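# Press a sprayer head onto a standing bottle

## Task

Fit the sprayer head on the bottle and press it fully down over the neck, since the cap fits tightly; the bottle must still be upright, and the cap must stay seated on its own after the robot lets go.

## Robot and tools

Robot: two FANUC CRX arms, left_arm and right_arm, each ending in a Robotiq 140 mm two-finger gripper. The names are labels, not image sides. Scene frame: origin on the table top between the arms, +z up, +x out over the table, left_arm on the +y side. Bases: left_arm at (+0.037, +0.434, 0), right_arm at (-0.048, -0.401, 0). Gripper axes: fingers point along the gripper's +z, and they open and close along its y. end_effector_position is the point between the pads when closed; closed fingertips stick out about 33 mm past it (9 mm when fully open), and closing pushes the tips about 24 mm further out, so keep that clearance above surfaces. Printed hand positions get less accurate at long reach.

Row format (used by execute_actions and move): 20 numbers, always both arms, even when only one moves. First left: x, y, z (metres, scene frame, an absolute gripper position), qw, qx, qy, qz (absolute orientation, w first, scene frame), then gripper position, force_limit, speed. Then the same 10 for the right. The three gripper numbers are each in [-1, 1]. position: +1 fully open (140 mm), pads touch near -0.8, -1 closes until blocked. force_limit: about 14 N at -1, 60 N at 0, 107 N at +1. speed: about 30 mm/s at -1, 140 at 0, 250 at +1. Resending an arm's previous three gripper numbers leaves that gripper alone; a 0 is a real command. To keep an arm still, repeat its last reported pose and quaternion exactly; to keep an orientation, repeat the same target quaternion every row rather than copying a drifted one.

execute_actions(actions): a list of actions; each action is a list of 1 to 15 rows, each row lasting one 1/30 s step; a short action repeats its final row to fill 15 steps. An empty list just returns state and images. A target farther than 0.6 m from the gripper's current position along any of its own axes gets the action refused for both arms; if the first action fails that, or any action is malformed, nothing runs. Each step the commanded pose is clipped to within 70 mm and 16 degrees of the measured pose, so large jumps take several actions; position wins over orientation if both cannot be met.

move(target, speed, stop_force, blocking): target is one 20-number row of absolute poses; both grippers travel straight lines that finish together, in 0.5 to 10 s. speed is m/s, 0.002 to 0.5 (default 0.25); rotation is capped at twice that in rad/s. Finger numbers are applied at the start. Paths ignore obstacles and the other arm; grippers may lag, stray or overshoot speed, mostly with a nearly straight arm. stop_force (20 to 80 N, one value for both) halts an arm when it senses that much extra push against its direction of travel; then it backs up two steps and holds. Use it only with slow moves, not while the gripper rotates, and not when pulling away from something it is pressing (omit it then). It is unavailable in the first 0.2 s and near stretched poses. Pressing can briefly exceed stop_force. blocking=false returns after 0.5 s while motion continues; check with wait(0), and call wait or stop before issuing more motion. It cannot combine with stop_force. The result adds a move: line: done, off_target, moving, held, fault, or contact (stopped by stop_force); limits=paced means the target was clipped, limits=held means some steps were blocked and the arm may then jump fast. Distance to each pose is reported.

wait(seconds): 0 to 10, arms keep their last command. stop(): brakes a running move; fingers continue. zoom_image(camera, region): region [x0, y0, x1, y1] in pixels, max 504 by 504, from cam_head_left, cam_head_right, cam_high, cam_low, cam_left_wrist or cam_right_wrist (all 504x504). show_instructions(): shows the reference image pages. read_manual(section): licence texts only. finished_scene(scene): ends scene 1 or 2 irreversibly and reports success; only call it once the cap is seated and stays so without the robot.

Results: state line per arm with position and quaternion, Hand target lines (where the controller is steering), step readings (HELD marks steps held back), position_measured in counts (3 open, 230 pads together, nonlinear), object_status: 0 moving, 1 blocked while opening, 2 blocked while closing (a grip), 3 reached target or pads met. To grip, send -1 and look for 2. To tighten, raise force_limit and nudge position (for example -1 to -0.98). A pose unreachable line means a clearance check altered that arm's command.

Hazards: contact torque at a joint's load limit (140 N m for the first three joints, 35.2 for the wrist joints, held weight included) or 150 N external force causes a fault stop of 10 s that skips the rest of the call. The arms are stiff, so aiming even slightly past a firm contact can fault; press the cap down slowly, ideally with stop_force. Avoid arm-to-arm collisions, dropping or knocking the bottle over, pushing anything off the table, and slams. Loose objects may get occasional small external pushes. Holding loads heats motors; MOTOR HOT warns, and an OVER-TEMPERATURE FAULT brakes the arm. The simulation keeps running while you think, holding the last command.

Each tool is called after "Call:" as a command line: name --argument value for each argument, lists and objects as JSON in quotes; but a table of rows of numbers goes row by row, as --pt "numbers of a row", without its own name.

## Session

Call:
show_instructions

Call:
execute_actions --actions '[]'

Reference images for this scene: manual page 1, manual page 2, manual page 3, manual page 4, manual page 5.

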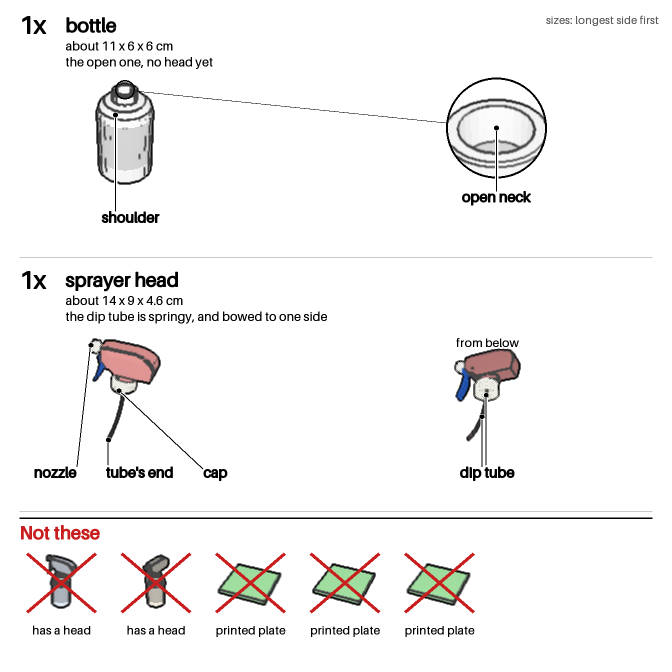

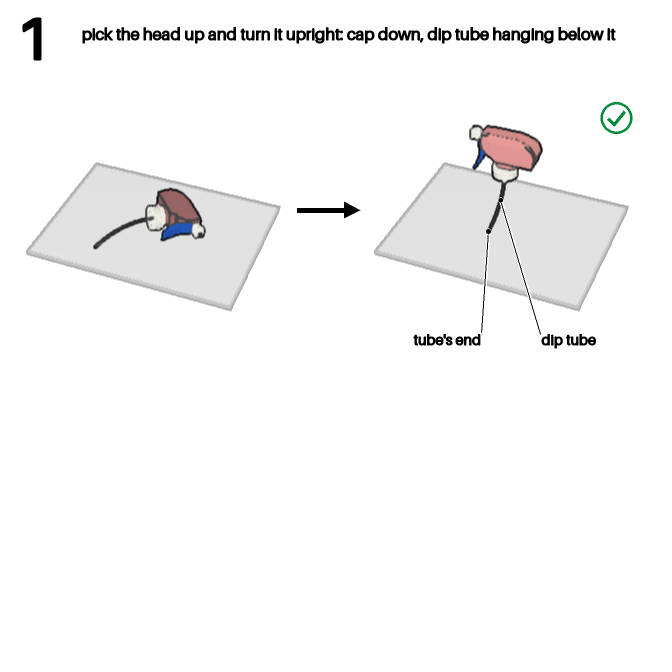

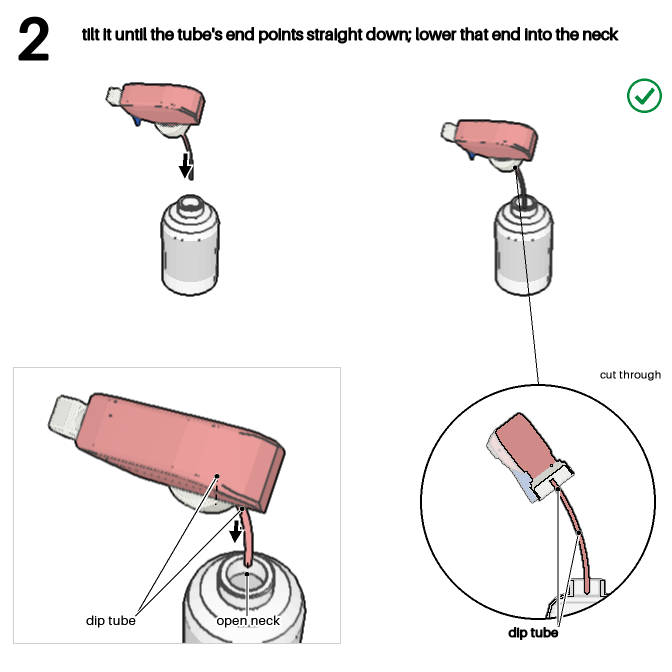

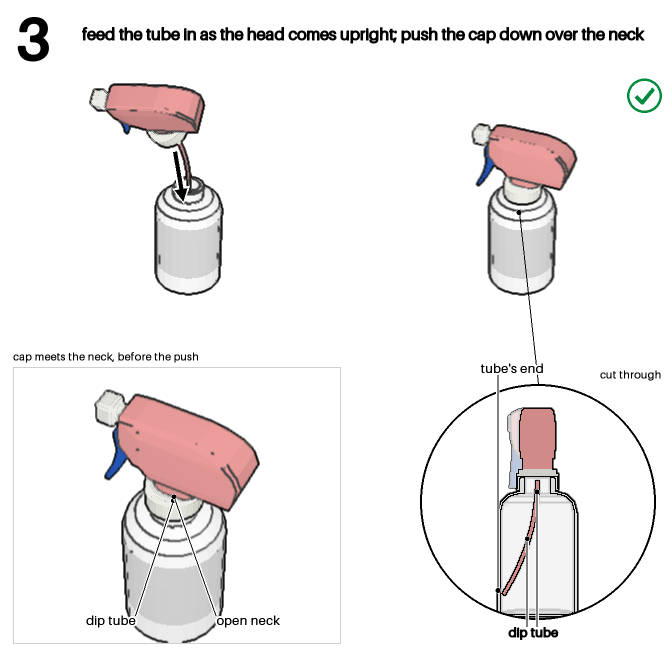

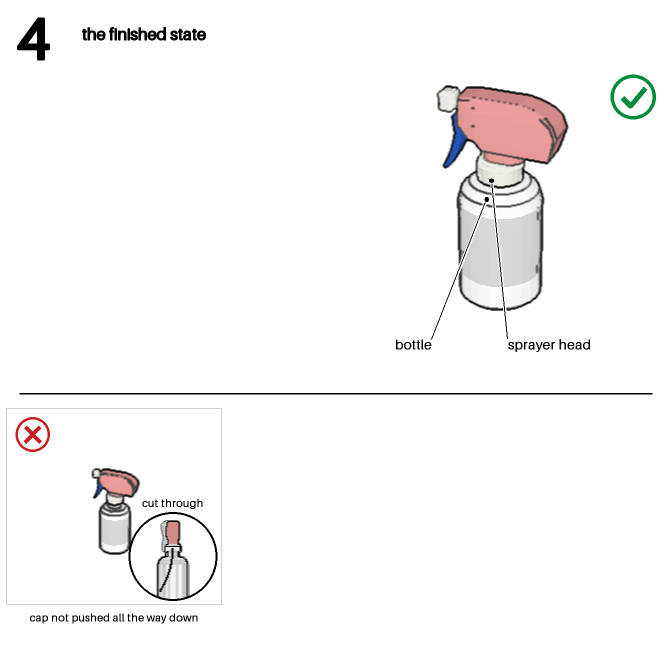

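Scene clock: 0.00 s.
left_arm: end_effector_position=(+0.6777, +0.3446, +0.3829) position_measured=3 object_status=3 end_effector_quat_wxyz=(+0.508, -0.104, +0.832, -0.196) | right_arm: end_effector_position=(-0.0862, +0.0767, +0.3855) position_measured=3 object_status=3 end_effector_quat_wxyz=(-0.011, +0.890, -0.041, -0.454)
Joint positions: left_arm=[ 0.001 -0.302 -0.701  1.437 -0.245 -2.622] | right_arm=[ 1.061  0.177  0.44  -0.991 -1.958 -0.073]
Joint velocities: left_arm=[ 0.001  0.    -0.     0.003 -0.     0.002] | right_arm=[ 0.  0.  0. -0.  0.  0.]
Hand target (left_arm): +0.678, +0.345, +0.383; +0.508, -0.104, +0.832, -0.196
Hand target (right_arm): -0.086, +0.077, +0.386; -0.011, +0.890, -0.041, -0.454

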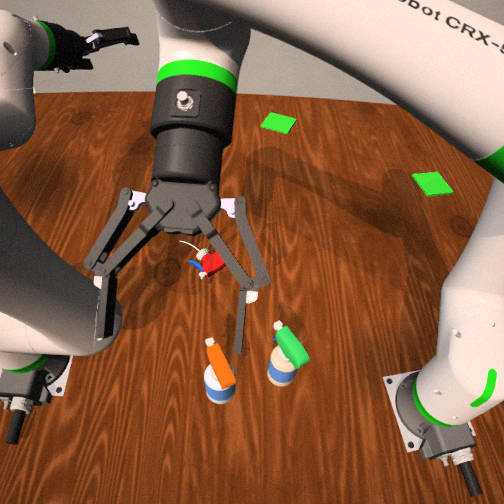

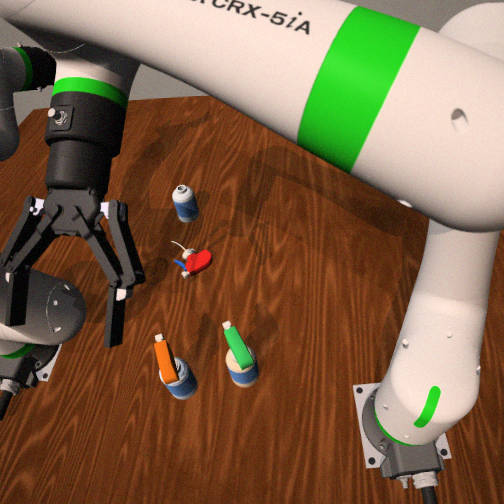

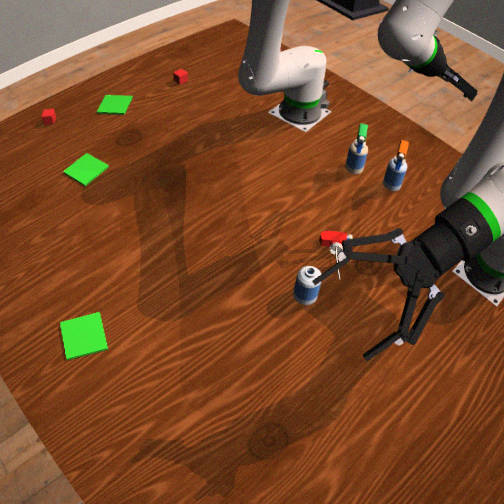

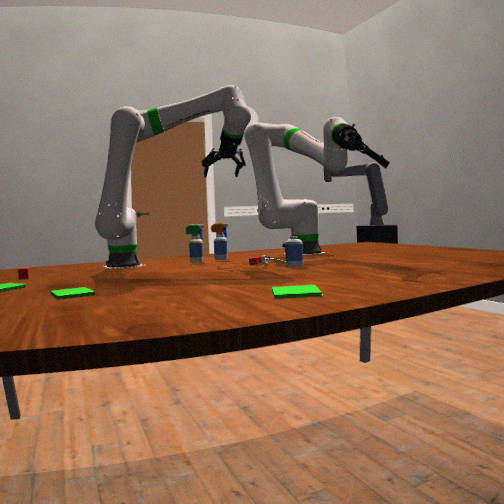

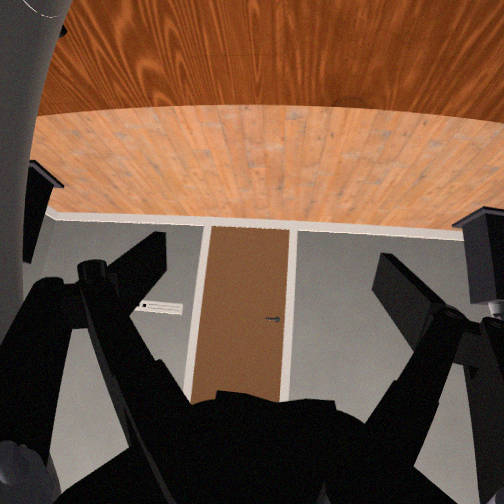

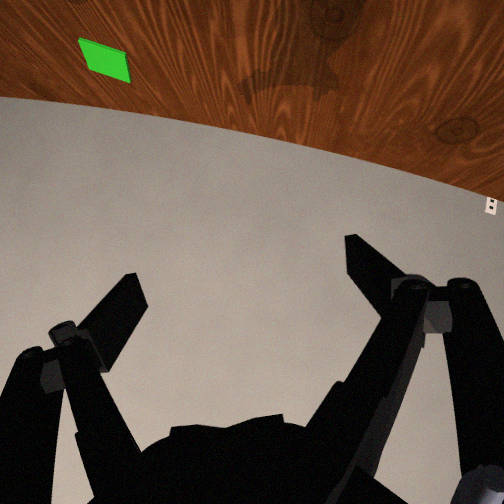

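Call:
move --target '[0.6777,0.3446,0.3829,0.508,-0.104,0.832,-0.196,1,0,0, 0.45,-0.15,0.30,-0.431,0.561,0.561,0.431,1,0,0]' --speed 0.4

Call:
move --target '[0.27,0.08,0.16,0,1,0,0,1,0,0, 0.49,0.0,0.07,-0.431,0.561,0.561,0.431,1,0,0]' --speed 0.4

Scene clock: 8.80 s.
left_arm: end_effector_position=(+0.6777, +0.3446, +0.3829) position_measured=3 object_status=3 end_effector_quat_wxyz=(+0.508, -0.104, +0.832, -0.196) | right_arm: end_effector_position=(+0.4500, -0.1511, +0.3003) position_measured=3 object_status=3 end_effector_quat_wxyz=(-0.434, +0.560, +0.558, +0.432)
Joint positions: left_arm=[-0.001 -0.302 -0.702  1.438 -0.244 -2.622] | right_arm=[-0.269  0.252  0.091 -1.301 -1.648  3.325]
Joint velocities: left_arm=[ 0.001  0.    -0.    -0.     0.    -0.001] | right_arm=[ 0.     0.001  0.001 -0.002 -0.     0.   ]
Hand target (left_arm): +0.678, +0.345, +0.383; +0.508, -0.104, +0.832, -0.196
Hand target (right_arm): +0.450, -0.151, +0.300; -0.434, +0.560, +0.558, +0.432
Off the commanded pose (left_arm): 0.000 m, 0 deg.
Off the commanded pose (right_arm): 0.001 m, 0 deg.
move: done

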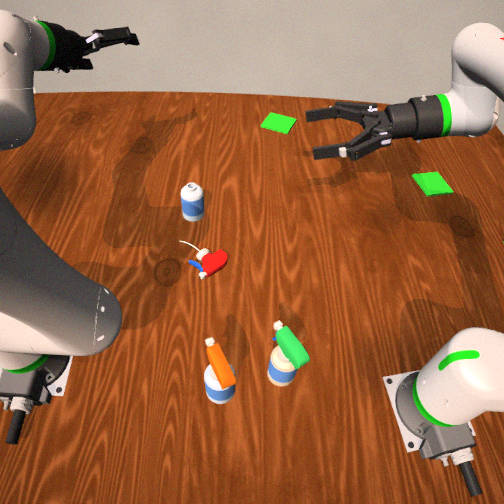

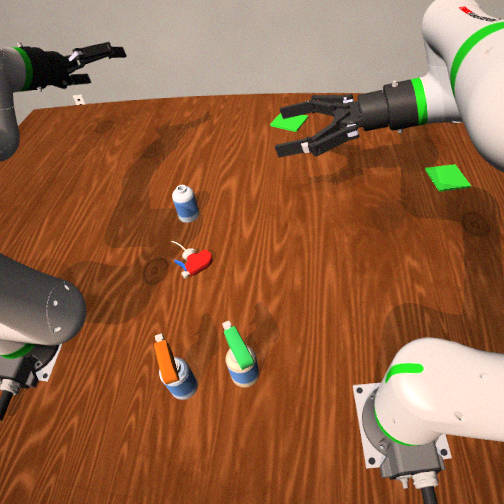

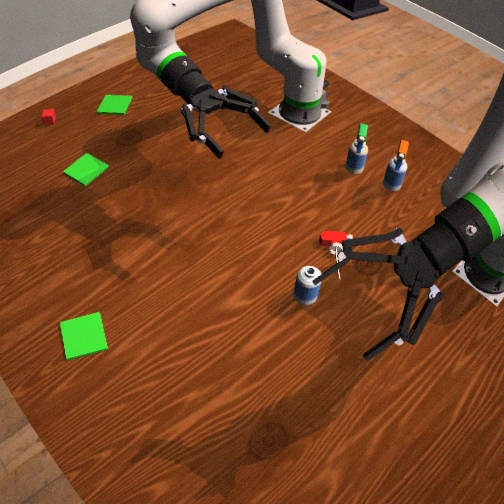

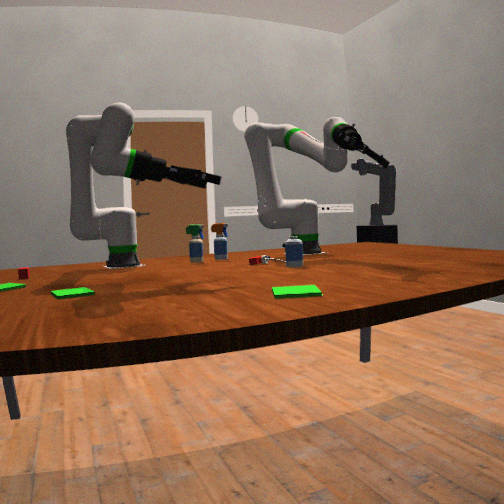

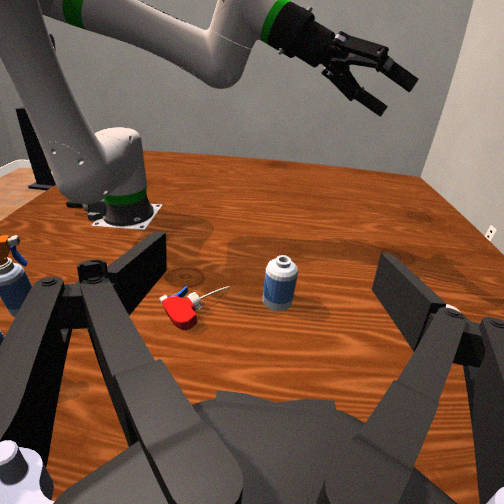

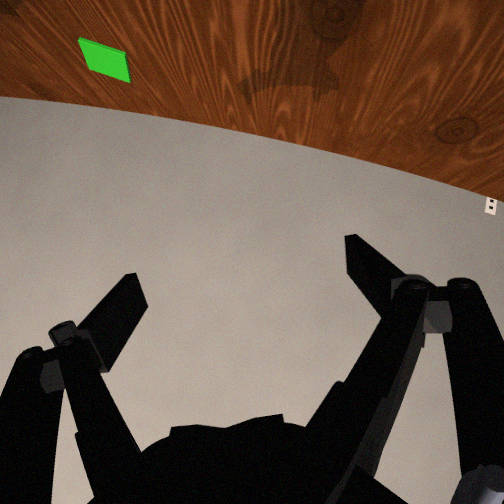

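Scene clock: 12.90 s.
left_arm: end_effector_position=(+0.2707, +0.0794, +0.1591) position_measured=3 object_status=3 end_effector_quat_wxyz=(+0.002, +1.000, -0.001, -0.001) | right_arm: end_effector_position=(+0.4898, -0.0000, +0.0697) position_measured=3 object_status=3 end_effector_quat_wxyz=(-0.431, +0.561, +0.561, +0.431)
Joint positions: left_arm=[-1.318 -0.047 -0.23   3.145  1.385 -0.278] | right_arm=[-0.008  0.667  0.08  -1.425 -1.313  3.691]
Joint velocities: left_arm=[-0.001 -0.001 -0.001 -0.003 -0.001  0.003] | right_arm=[-0.     0.001  0.     0.001  0.001 -0.001]
Hand target (left_arm): +0.271, +0.079, +0.159; +0.002, +1.000, -0.001, -0.001
Hand target (right_arm): +0.490, -0.000, +0.070; -0.431, +0.561, +0.561, +0.431
Off the commanded pose (left_arm): 0.001 m, 0 deg.
Off the commanded pose (right_arm): 0.000 m, 0 deg.
move: done; limits=paced

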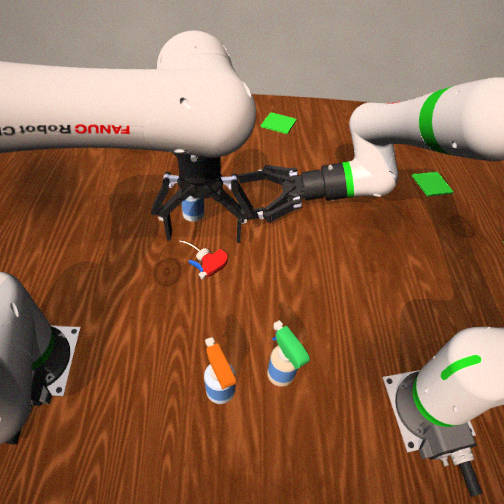

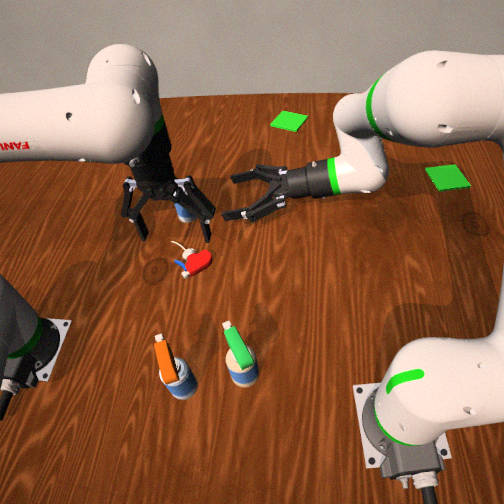

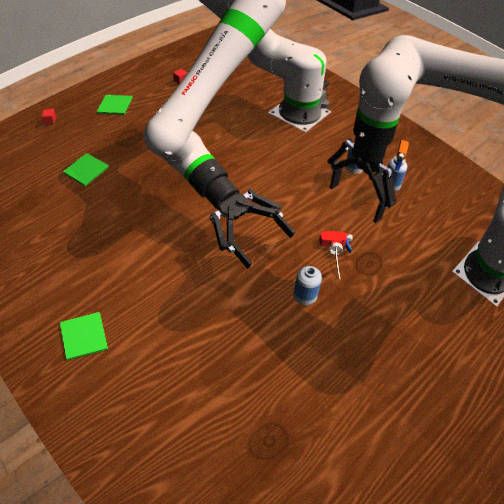

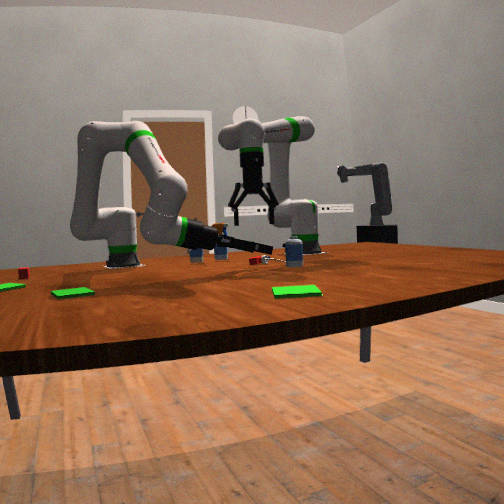

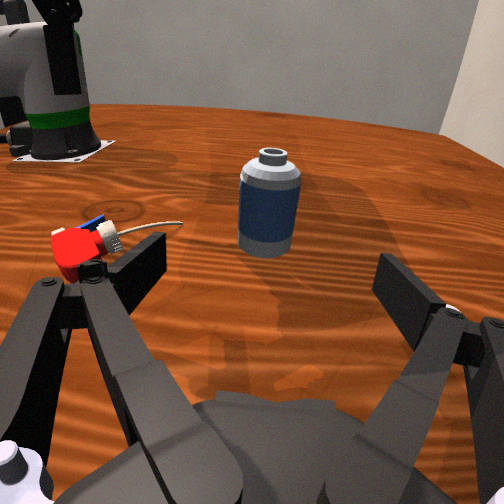

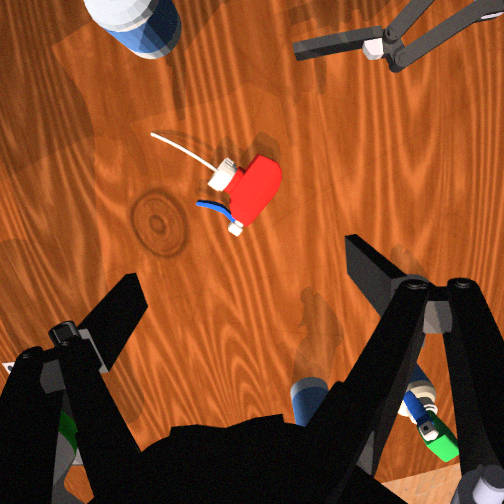

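Call:
move --target '[0.305,0.073,0.06,0,0.35,-0.937,0,1,0,0, 0.492,0.155,0.04,-0.431,0.561,0.561,0.431,1,0,0]' --speed 0.25

Scene clock: 27.27 s.
left_arm: end_effector_position=(+0.3051, +0.0726, +0.0600) position_measured=3 object_status=3 end_effector_quat_wxyz=(+0.000, -0.350, +0.937, +0.000) | right_arm: end_effector_position=(+0.4921, +0.1549, +0.0396) position_measured=3 object_status=3 end_effector_quat_wxyz=(-0.431, +0.561, +0.561, +0.431)
Joint positions: left_arm=[-1.247  0.094 -0.33   3.142  1.147 -2.772] | right_arm=[ 0.231  0.786  0.21  -1.545 -1.115  3.661]
Joint velocities: left_arm=[ 0.     0.001  0.001  0.002 -0.     0.001] | right_arm=[ 0.     0.    -0.    -0.001 -0.001  0.   ]
Hand target (left_arm): +0.305, +0.073, +0.060; +0.000, -0.350, +0.937, +0.000
Hand target (right_arm): +0.492, +0.155, +0.040; -0.431, +0.561, +0.561, +0.431
Off the commanded pose (left_arm): 0.000 m, 0 deg.
Off the commanded pose (right_arm): 0.000 m, 0 deg.
move: done

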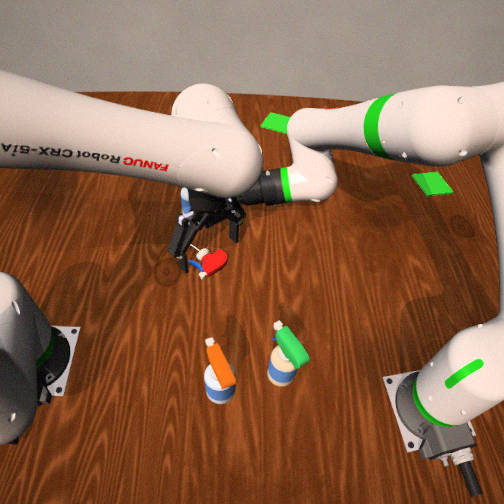

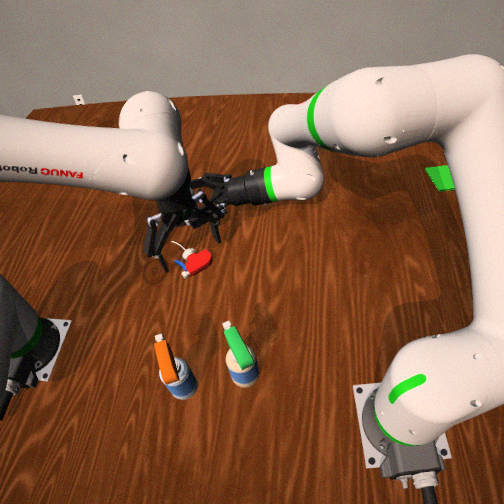

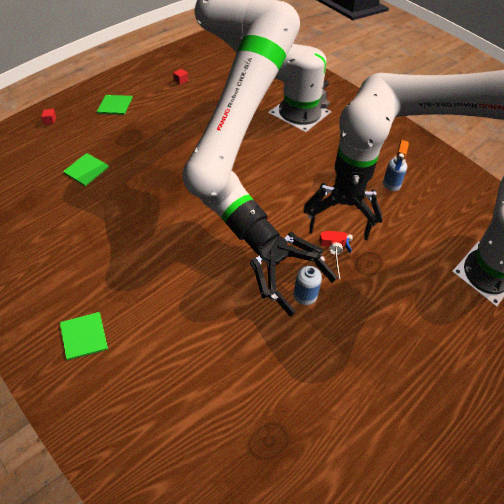

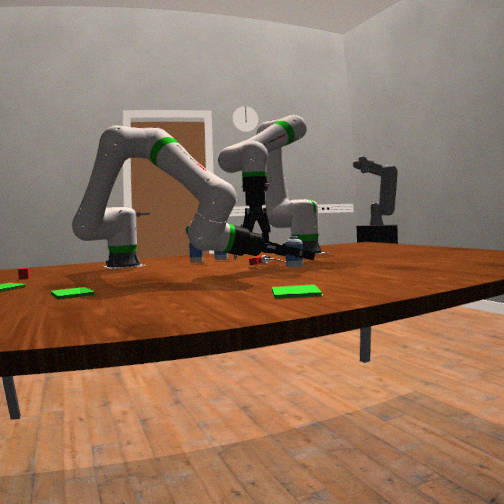

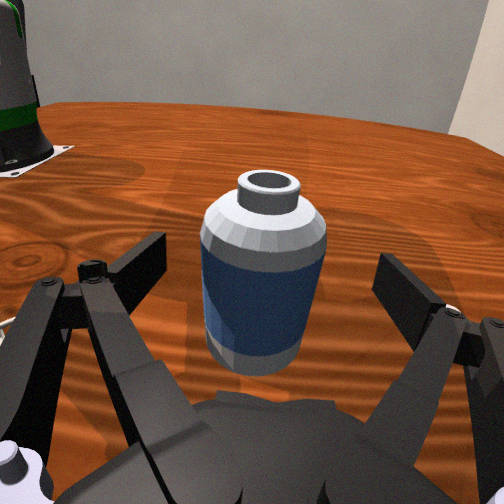

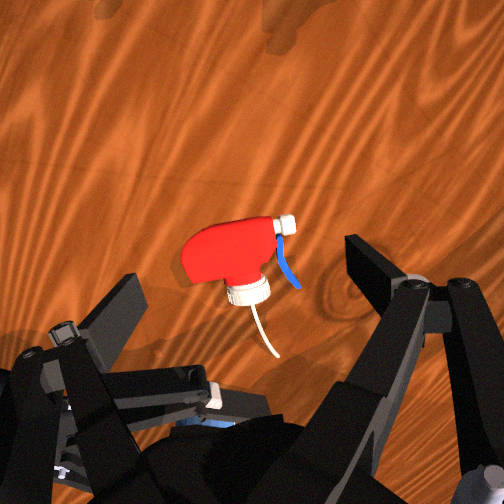

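Call:
move --target '[0.303,0.060,0.03,0,0.35,-0.937,0,1,0,0, 0.488,0.155,0.04,-0.431,0.561,0.561,0.431,-1,-0.3,0]' --speed 0.1

Scene clock: 32.73 s.
left_arm: end_effector_position=(+0.3030, +0.0598, +0.0300) position_measured=3 object_status=3 end_effector_quat_wxyz=(-0.000, -0.350, +0.937, -0.000) | right_arm: end_effector_position=(+0.4880, +0.1550, +0.0400) position_measured=141 object_status=0 end_effector_quat_wxyz=(-0.431, +0.561, +0.561, +0.431)
Joint positions: left_arm=[-1.261  0.15  -0.344  3.142  1.077 -2.758] | right_arm=[ 0.232  0.78   0.198 -1.55  -1.114  3.668]
Joint velocities: left_arm=[-0.001 -0.    -0.     0.002 -0.     0.   ] | right_arm=[ 0.     0.     0.    -0.     0.002  0.001]
Hand target (left_arm): +0.303, +0.060, +0.030; -0.000, -0.350, +0.937, -0.000
Hand target (right_arm): +0.488, +0.155, +0.040; -0.431, +0.561, +0.561, +0.431
Off the commanded pose (left_arm): 0.000 m, 0 deg.
Off the commanded pose (right_arm): 0.000 m, 0 deg.
move: done

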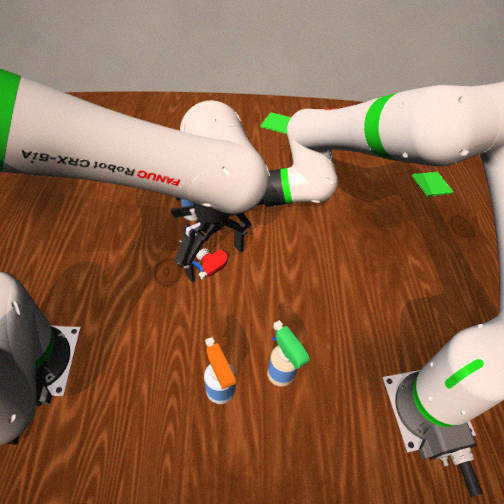

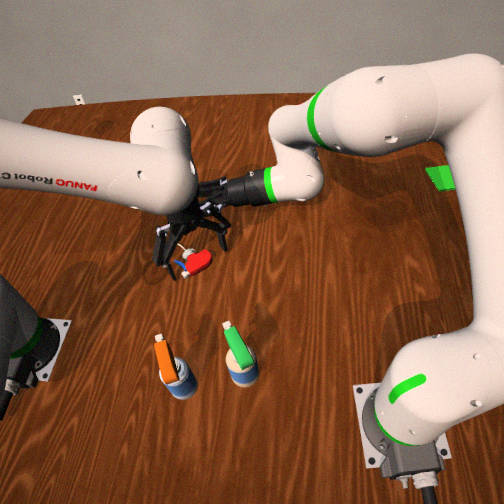

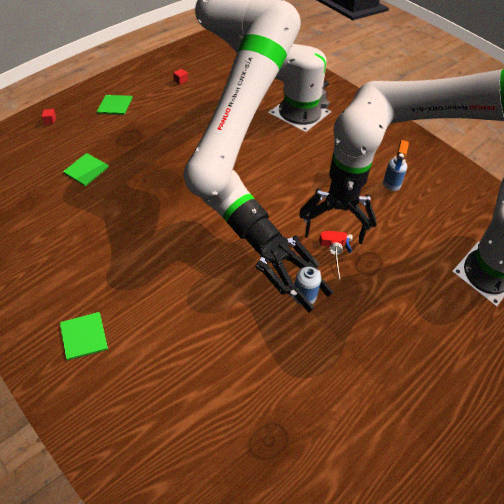

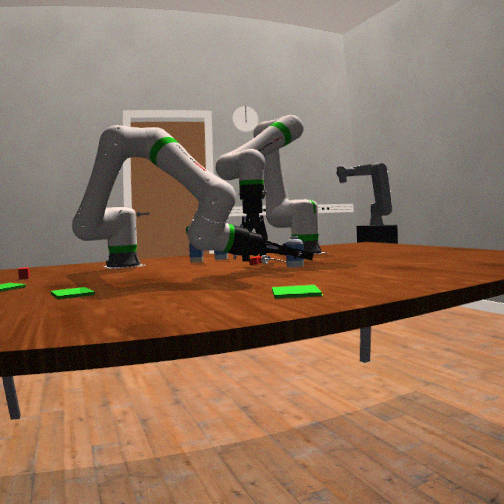

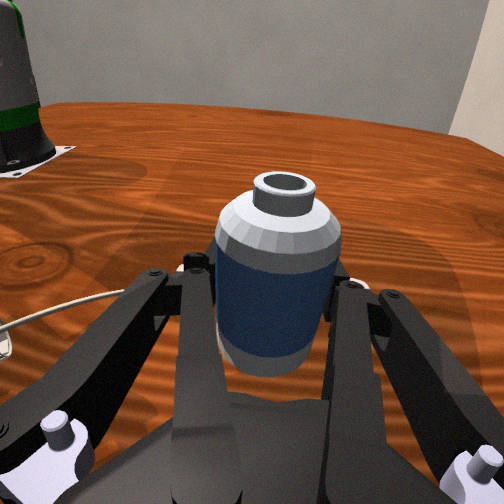

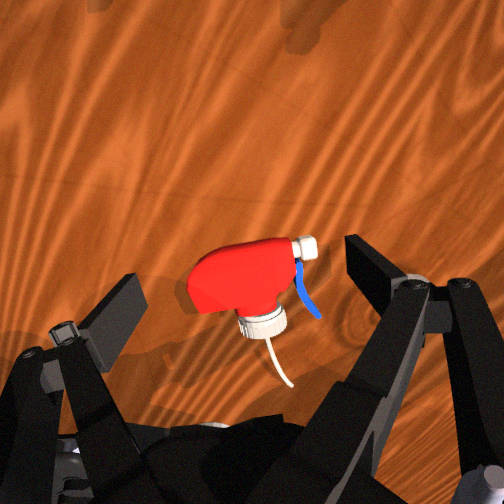

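Shift 5 mm more along gripper +x and close.

Call:
move --target '[0.299,0.057,0.028,0,0.35,-0.937,0,1,0,0, 0.488,0.155,0.04,-0.431,0.561,0.561,0.431,-1,-0.3,0]' --speed 0.1

Call:
move --target '[0.299,0.057,0.028,0,0.35,-0.937,0,-1,1,0, 0.488,0.155,0.04,-0.431,0.561,0.561,0.431,-1,-0.3,0]'

Call:
move --target '[0.299,0.057,0.25,0,0.35,-0.937,0,-1,1,0, 0.488,0.155,0.04,-0.431,0.561,0.561,0.431,-1,-0.3,0]' --speed 0.3

Scene clock: 37.93 s.
left_arm: end_effector_position=(+0.2990, +0.0570, +0.0280) position_measured=3 object_status=3 end_effector_quat_wxyz=(-0.000, -0.350, +0.937, -0.000) | right_arm: end_effector_position=(+0.4880, +0.1550, +0.0400) position_measured=141 object_status=2 end_effector_quat_wxyz=(-0.431, +0.561, +0.561, +0.431)
Joint positions: left_arm=[-1.272  0.153 -0.346  3.142  1.072 -2.747] | right_arm=[ 0.232  0.78   0.198 -1.55  -1.114  3.668]
Joint velocities: left_arm=[ 0.    -0.    -0.    -0.001  0.     0.   ] | right_arm=[-0.001  0.     0.    -0.001 -0.001  0.002]
Hand target (left_arm): +0.299, +0.057, +0.028; -0.000, -0.350, +0.937, -0.000
Hand target (right_arm): +0.488, +0.155, +0.040; -0.431, +0.561, +0.561, +0.431
Off the commanded pose (left_arm): 0.000 m, 0 deg.
Off the commanded pose (right_arm): 0.000 m, 0 deg.
move: done

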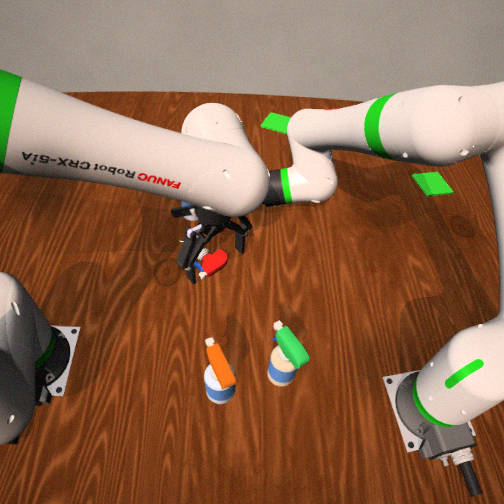

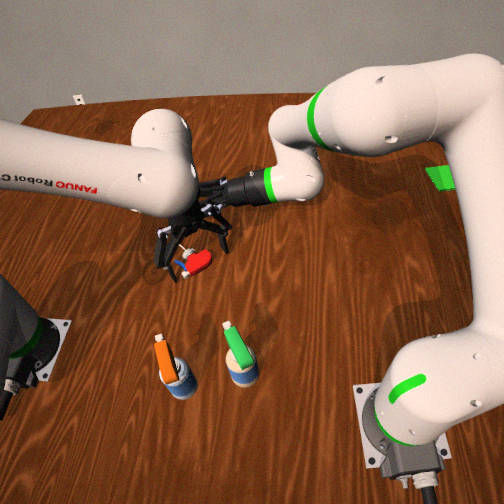

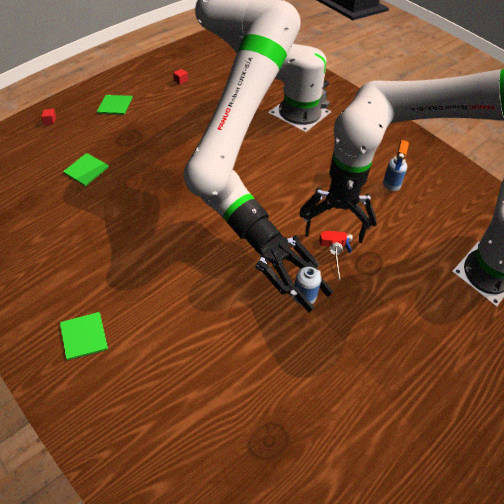

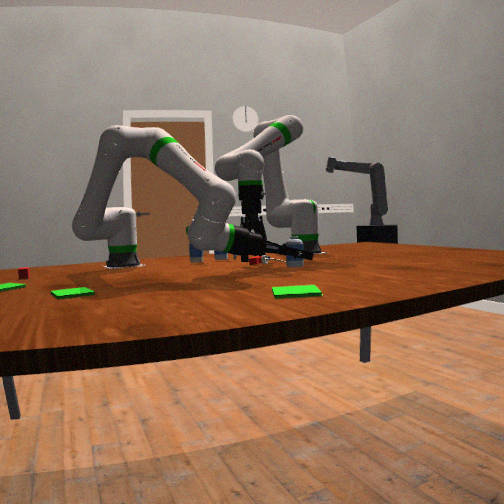

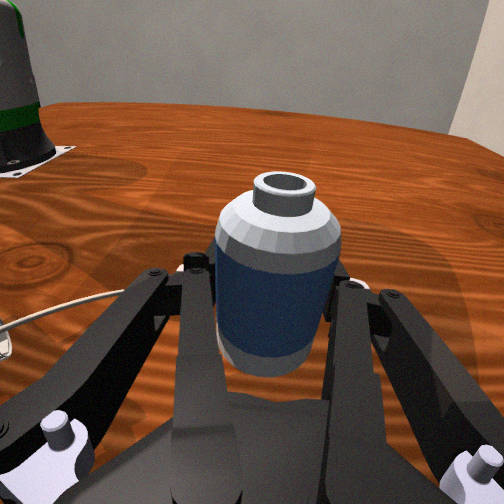

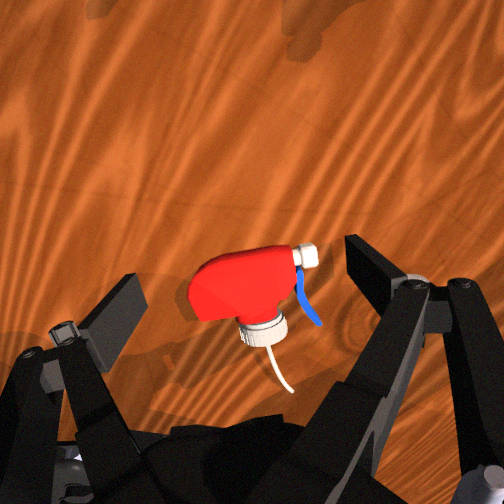

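Scene clock: 38.63 s.
left_arm: end_effector_position=(+0.2991, +0.0569, +0.0281) position_measured=103 object_status=2 end_effector_quat_wxyz=(+0.000, -0.350, +0.937, -0.000) | right_arm: end_effector_position=(+0.4880, +0.1550, +0.0400) position_measured=141 object_status=2 end_effector_quat_wxyz=(-0.431, +0.561, +0.561, +0.431)
Joint positions: left_arm=[-1.272  0.152 -0.346  3.141  1.072 -2.747] | right_arm=[ 0.232  0.78   0.198 -1.55  -1.114  3.668]
Joint velocities: left_arm=[ 0.001  0.001 -0.    -0.001 -0.     0.001] | right_arm=[-0.001 -0.    -0.     0.001 -0.001 -0.001]
Hand target (left_arm): +0.299, +0.057, +0.028; +0.000, -0.350, +0.937, -0.000
Hand target (right_arm): +0.488, +0.155, +0.040; -0.431, +0.561, +0.561, +0.431
Off the commanded pose (left_arm): 0.000 m, 0 deg.
Off the commanded pose (right_arm): 0.000 m, 0 deg.
move: done

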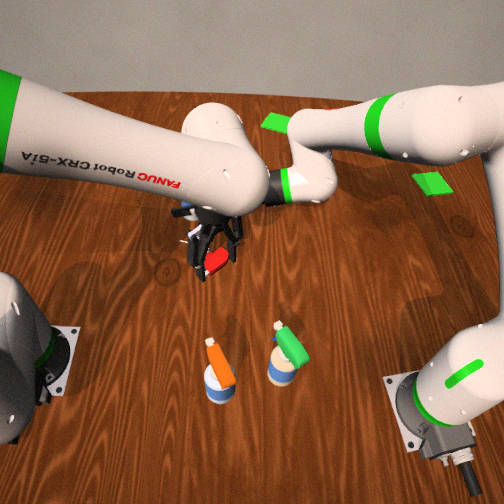

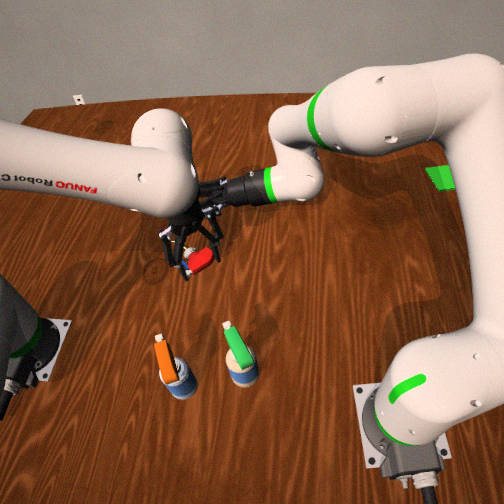

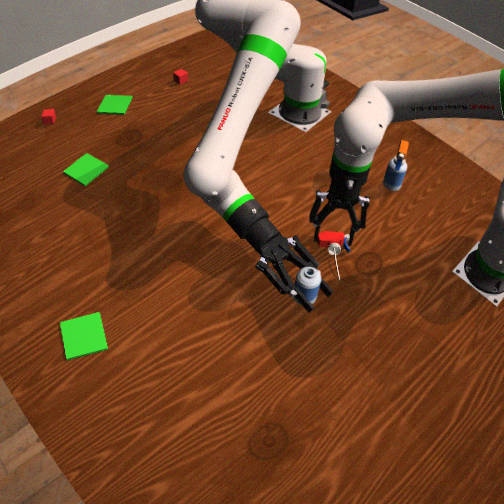

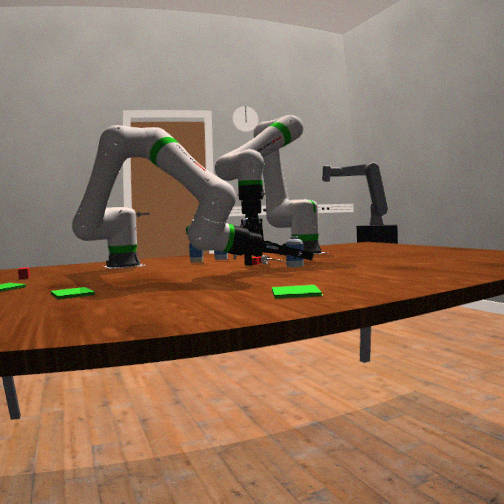

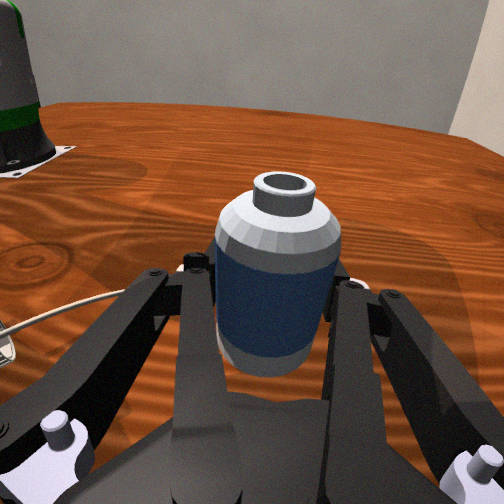

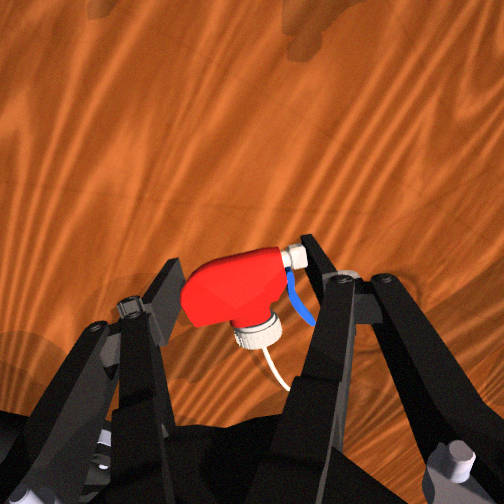

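Scene clock: 39.83 s.
left_arm: end_effector_position=(+0.2987, +0.0580, +0.2501) position_measured=104 object_status=2 end_effector_quat_wxyz=(+0.000, -0.350, +0.937, +0.000) | right_arm: end_effector_position=(+0.4880, +0.1550, +0.0400) position_measured=141 object_status=2 end_effector_quat_wxyz=(-0.431, +0.561, +0.561, +0.431)
Joint positions: left_arm=[-1.272  0.022  0.049  3.141  1.598 -2.746] | right_arm=[ 0.232  0.78   0.198 -1.55  -1.114  3.668]
Joint velocities: left_arm=[ 0.    -0.001  0.001  0.001  0.     0.   ] | right_arm=[-0.002 -0.     0.    -0.     0.    -0.   ]
Hand target (left_arm): +0.299, +0.058, +0.250; +0.000, -0.350, +0.937, -0.000
Hand target (right_arm): +0.488, +0.155, +0.040; -0.431, +0.561, +0.561, +0.431
Off the commanded pose (left_arm): 0.001 m, 0 deg.
Off the commanded pose (right_arm): 0.000 m, 0 deg.
move: done

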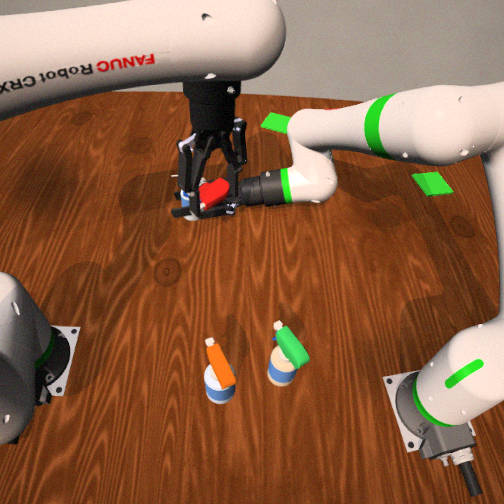

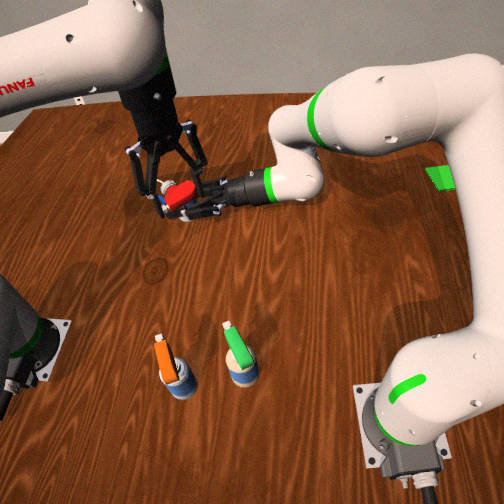

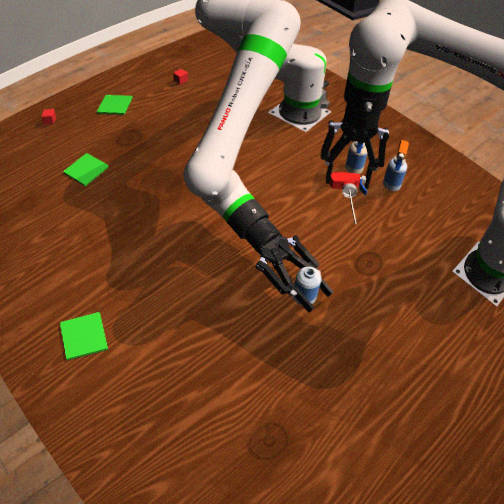

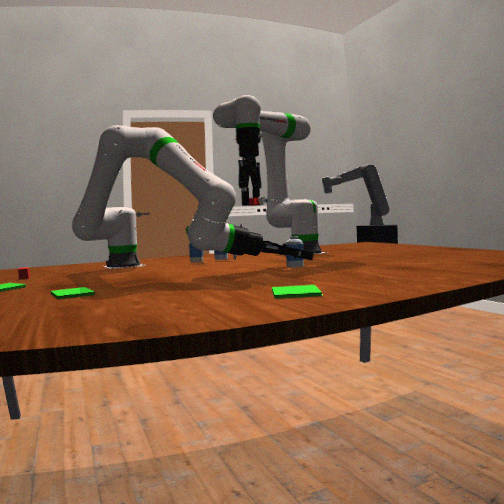

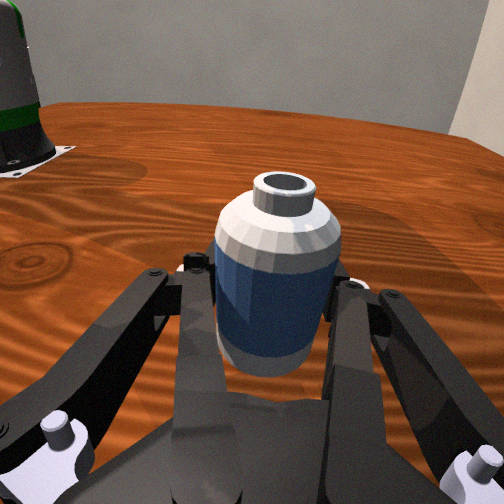

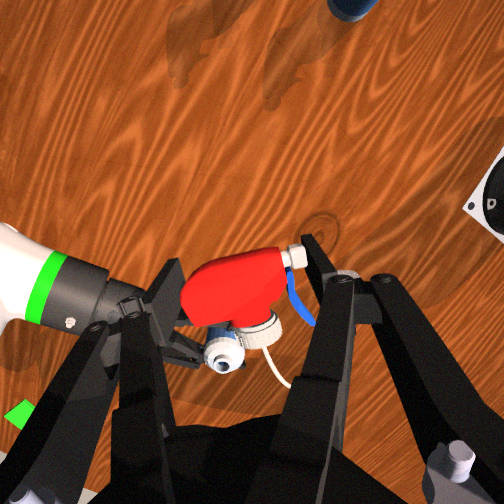

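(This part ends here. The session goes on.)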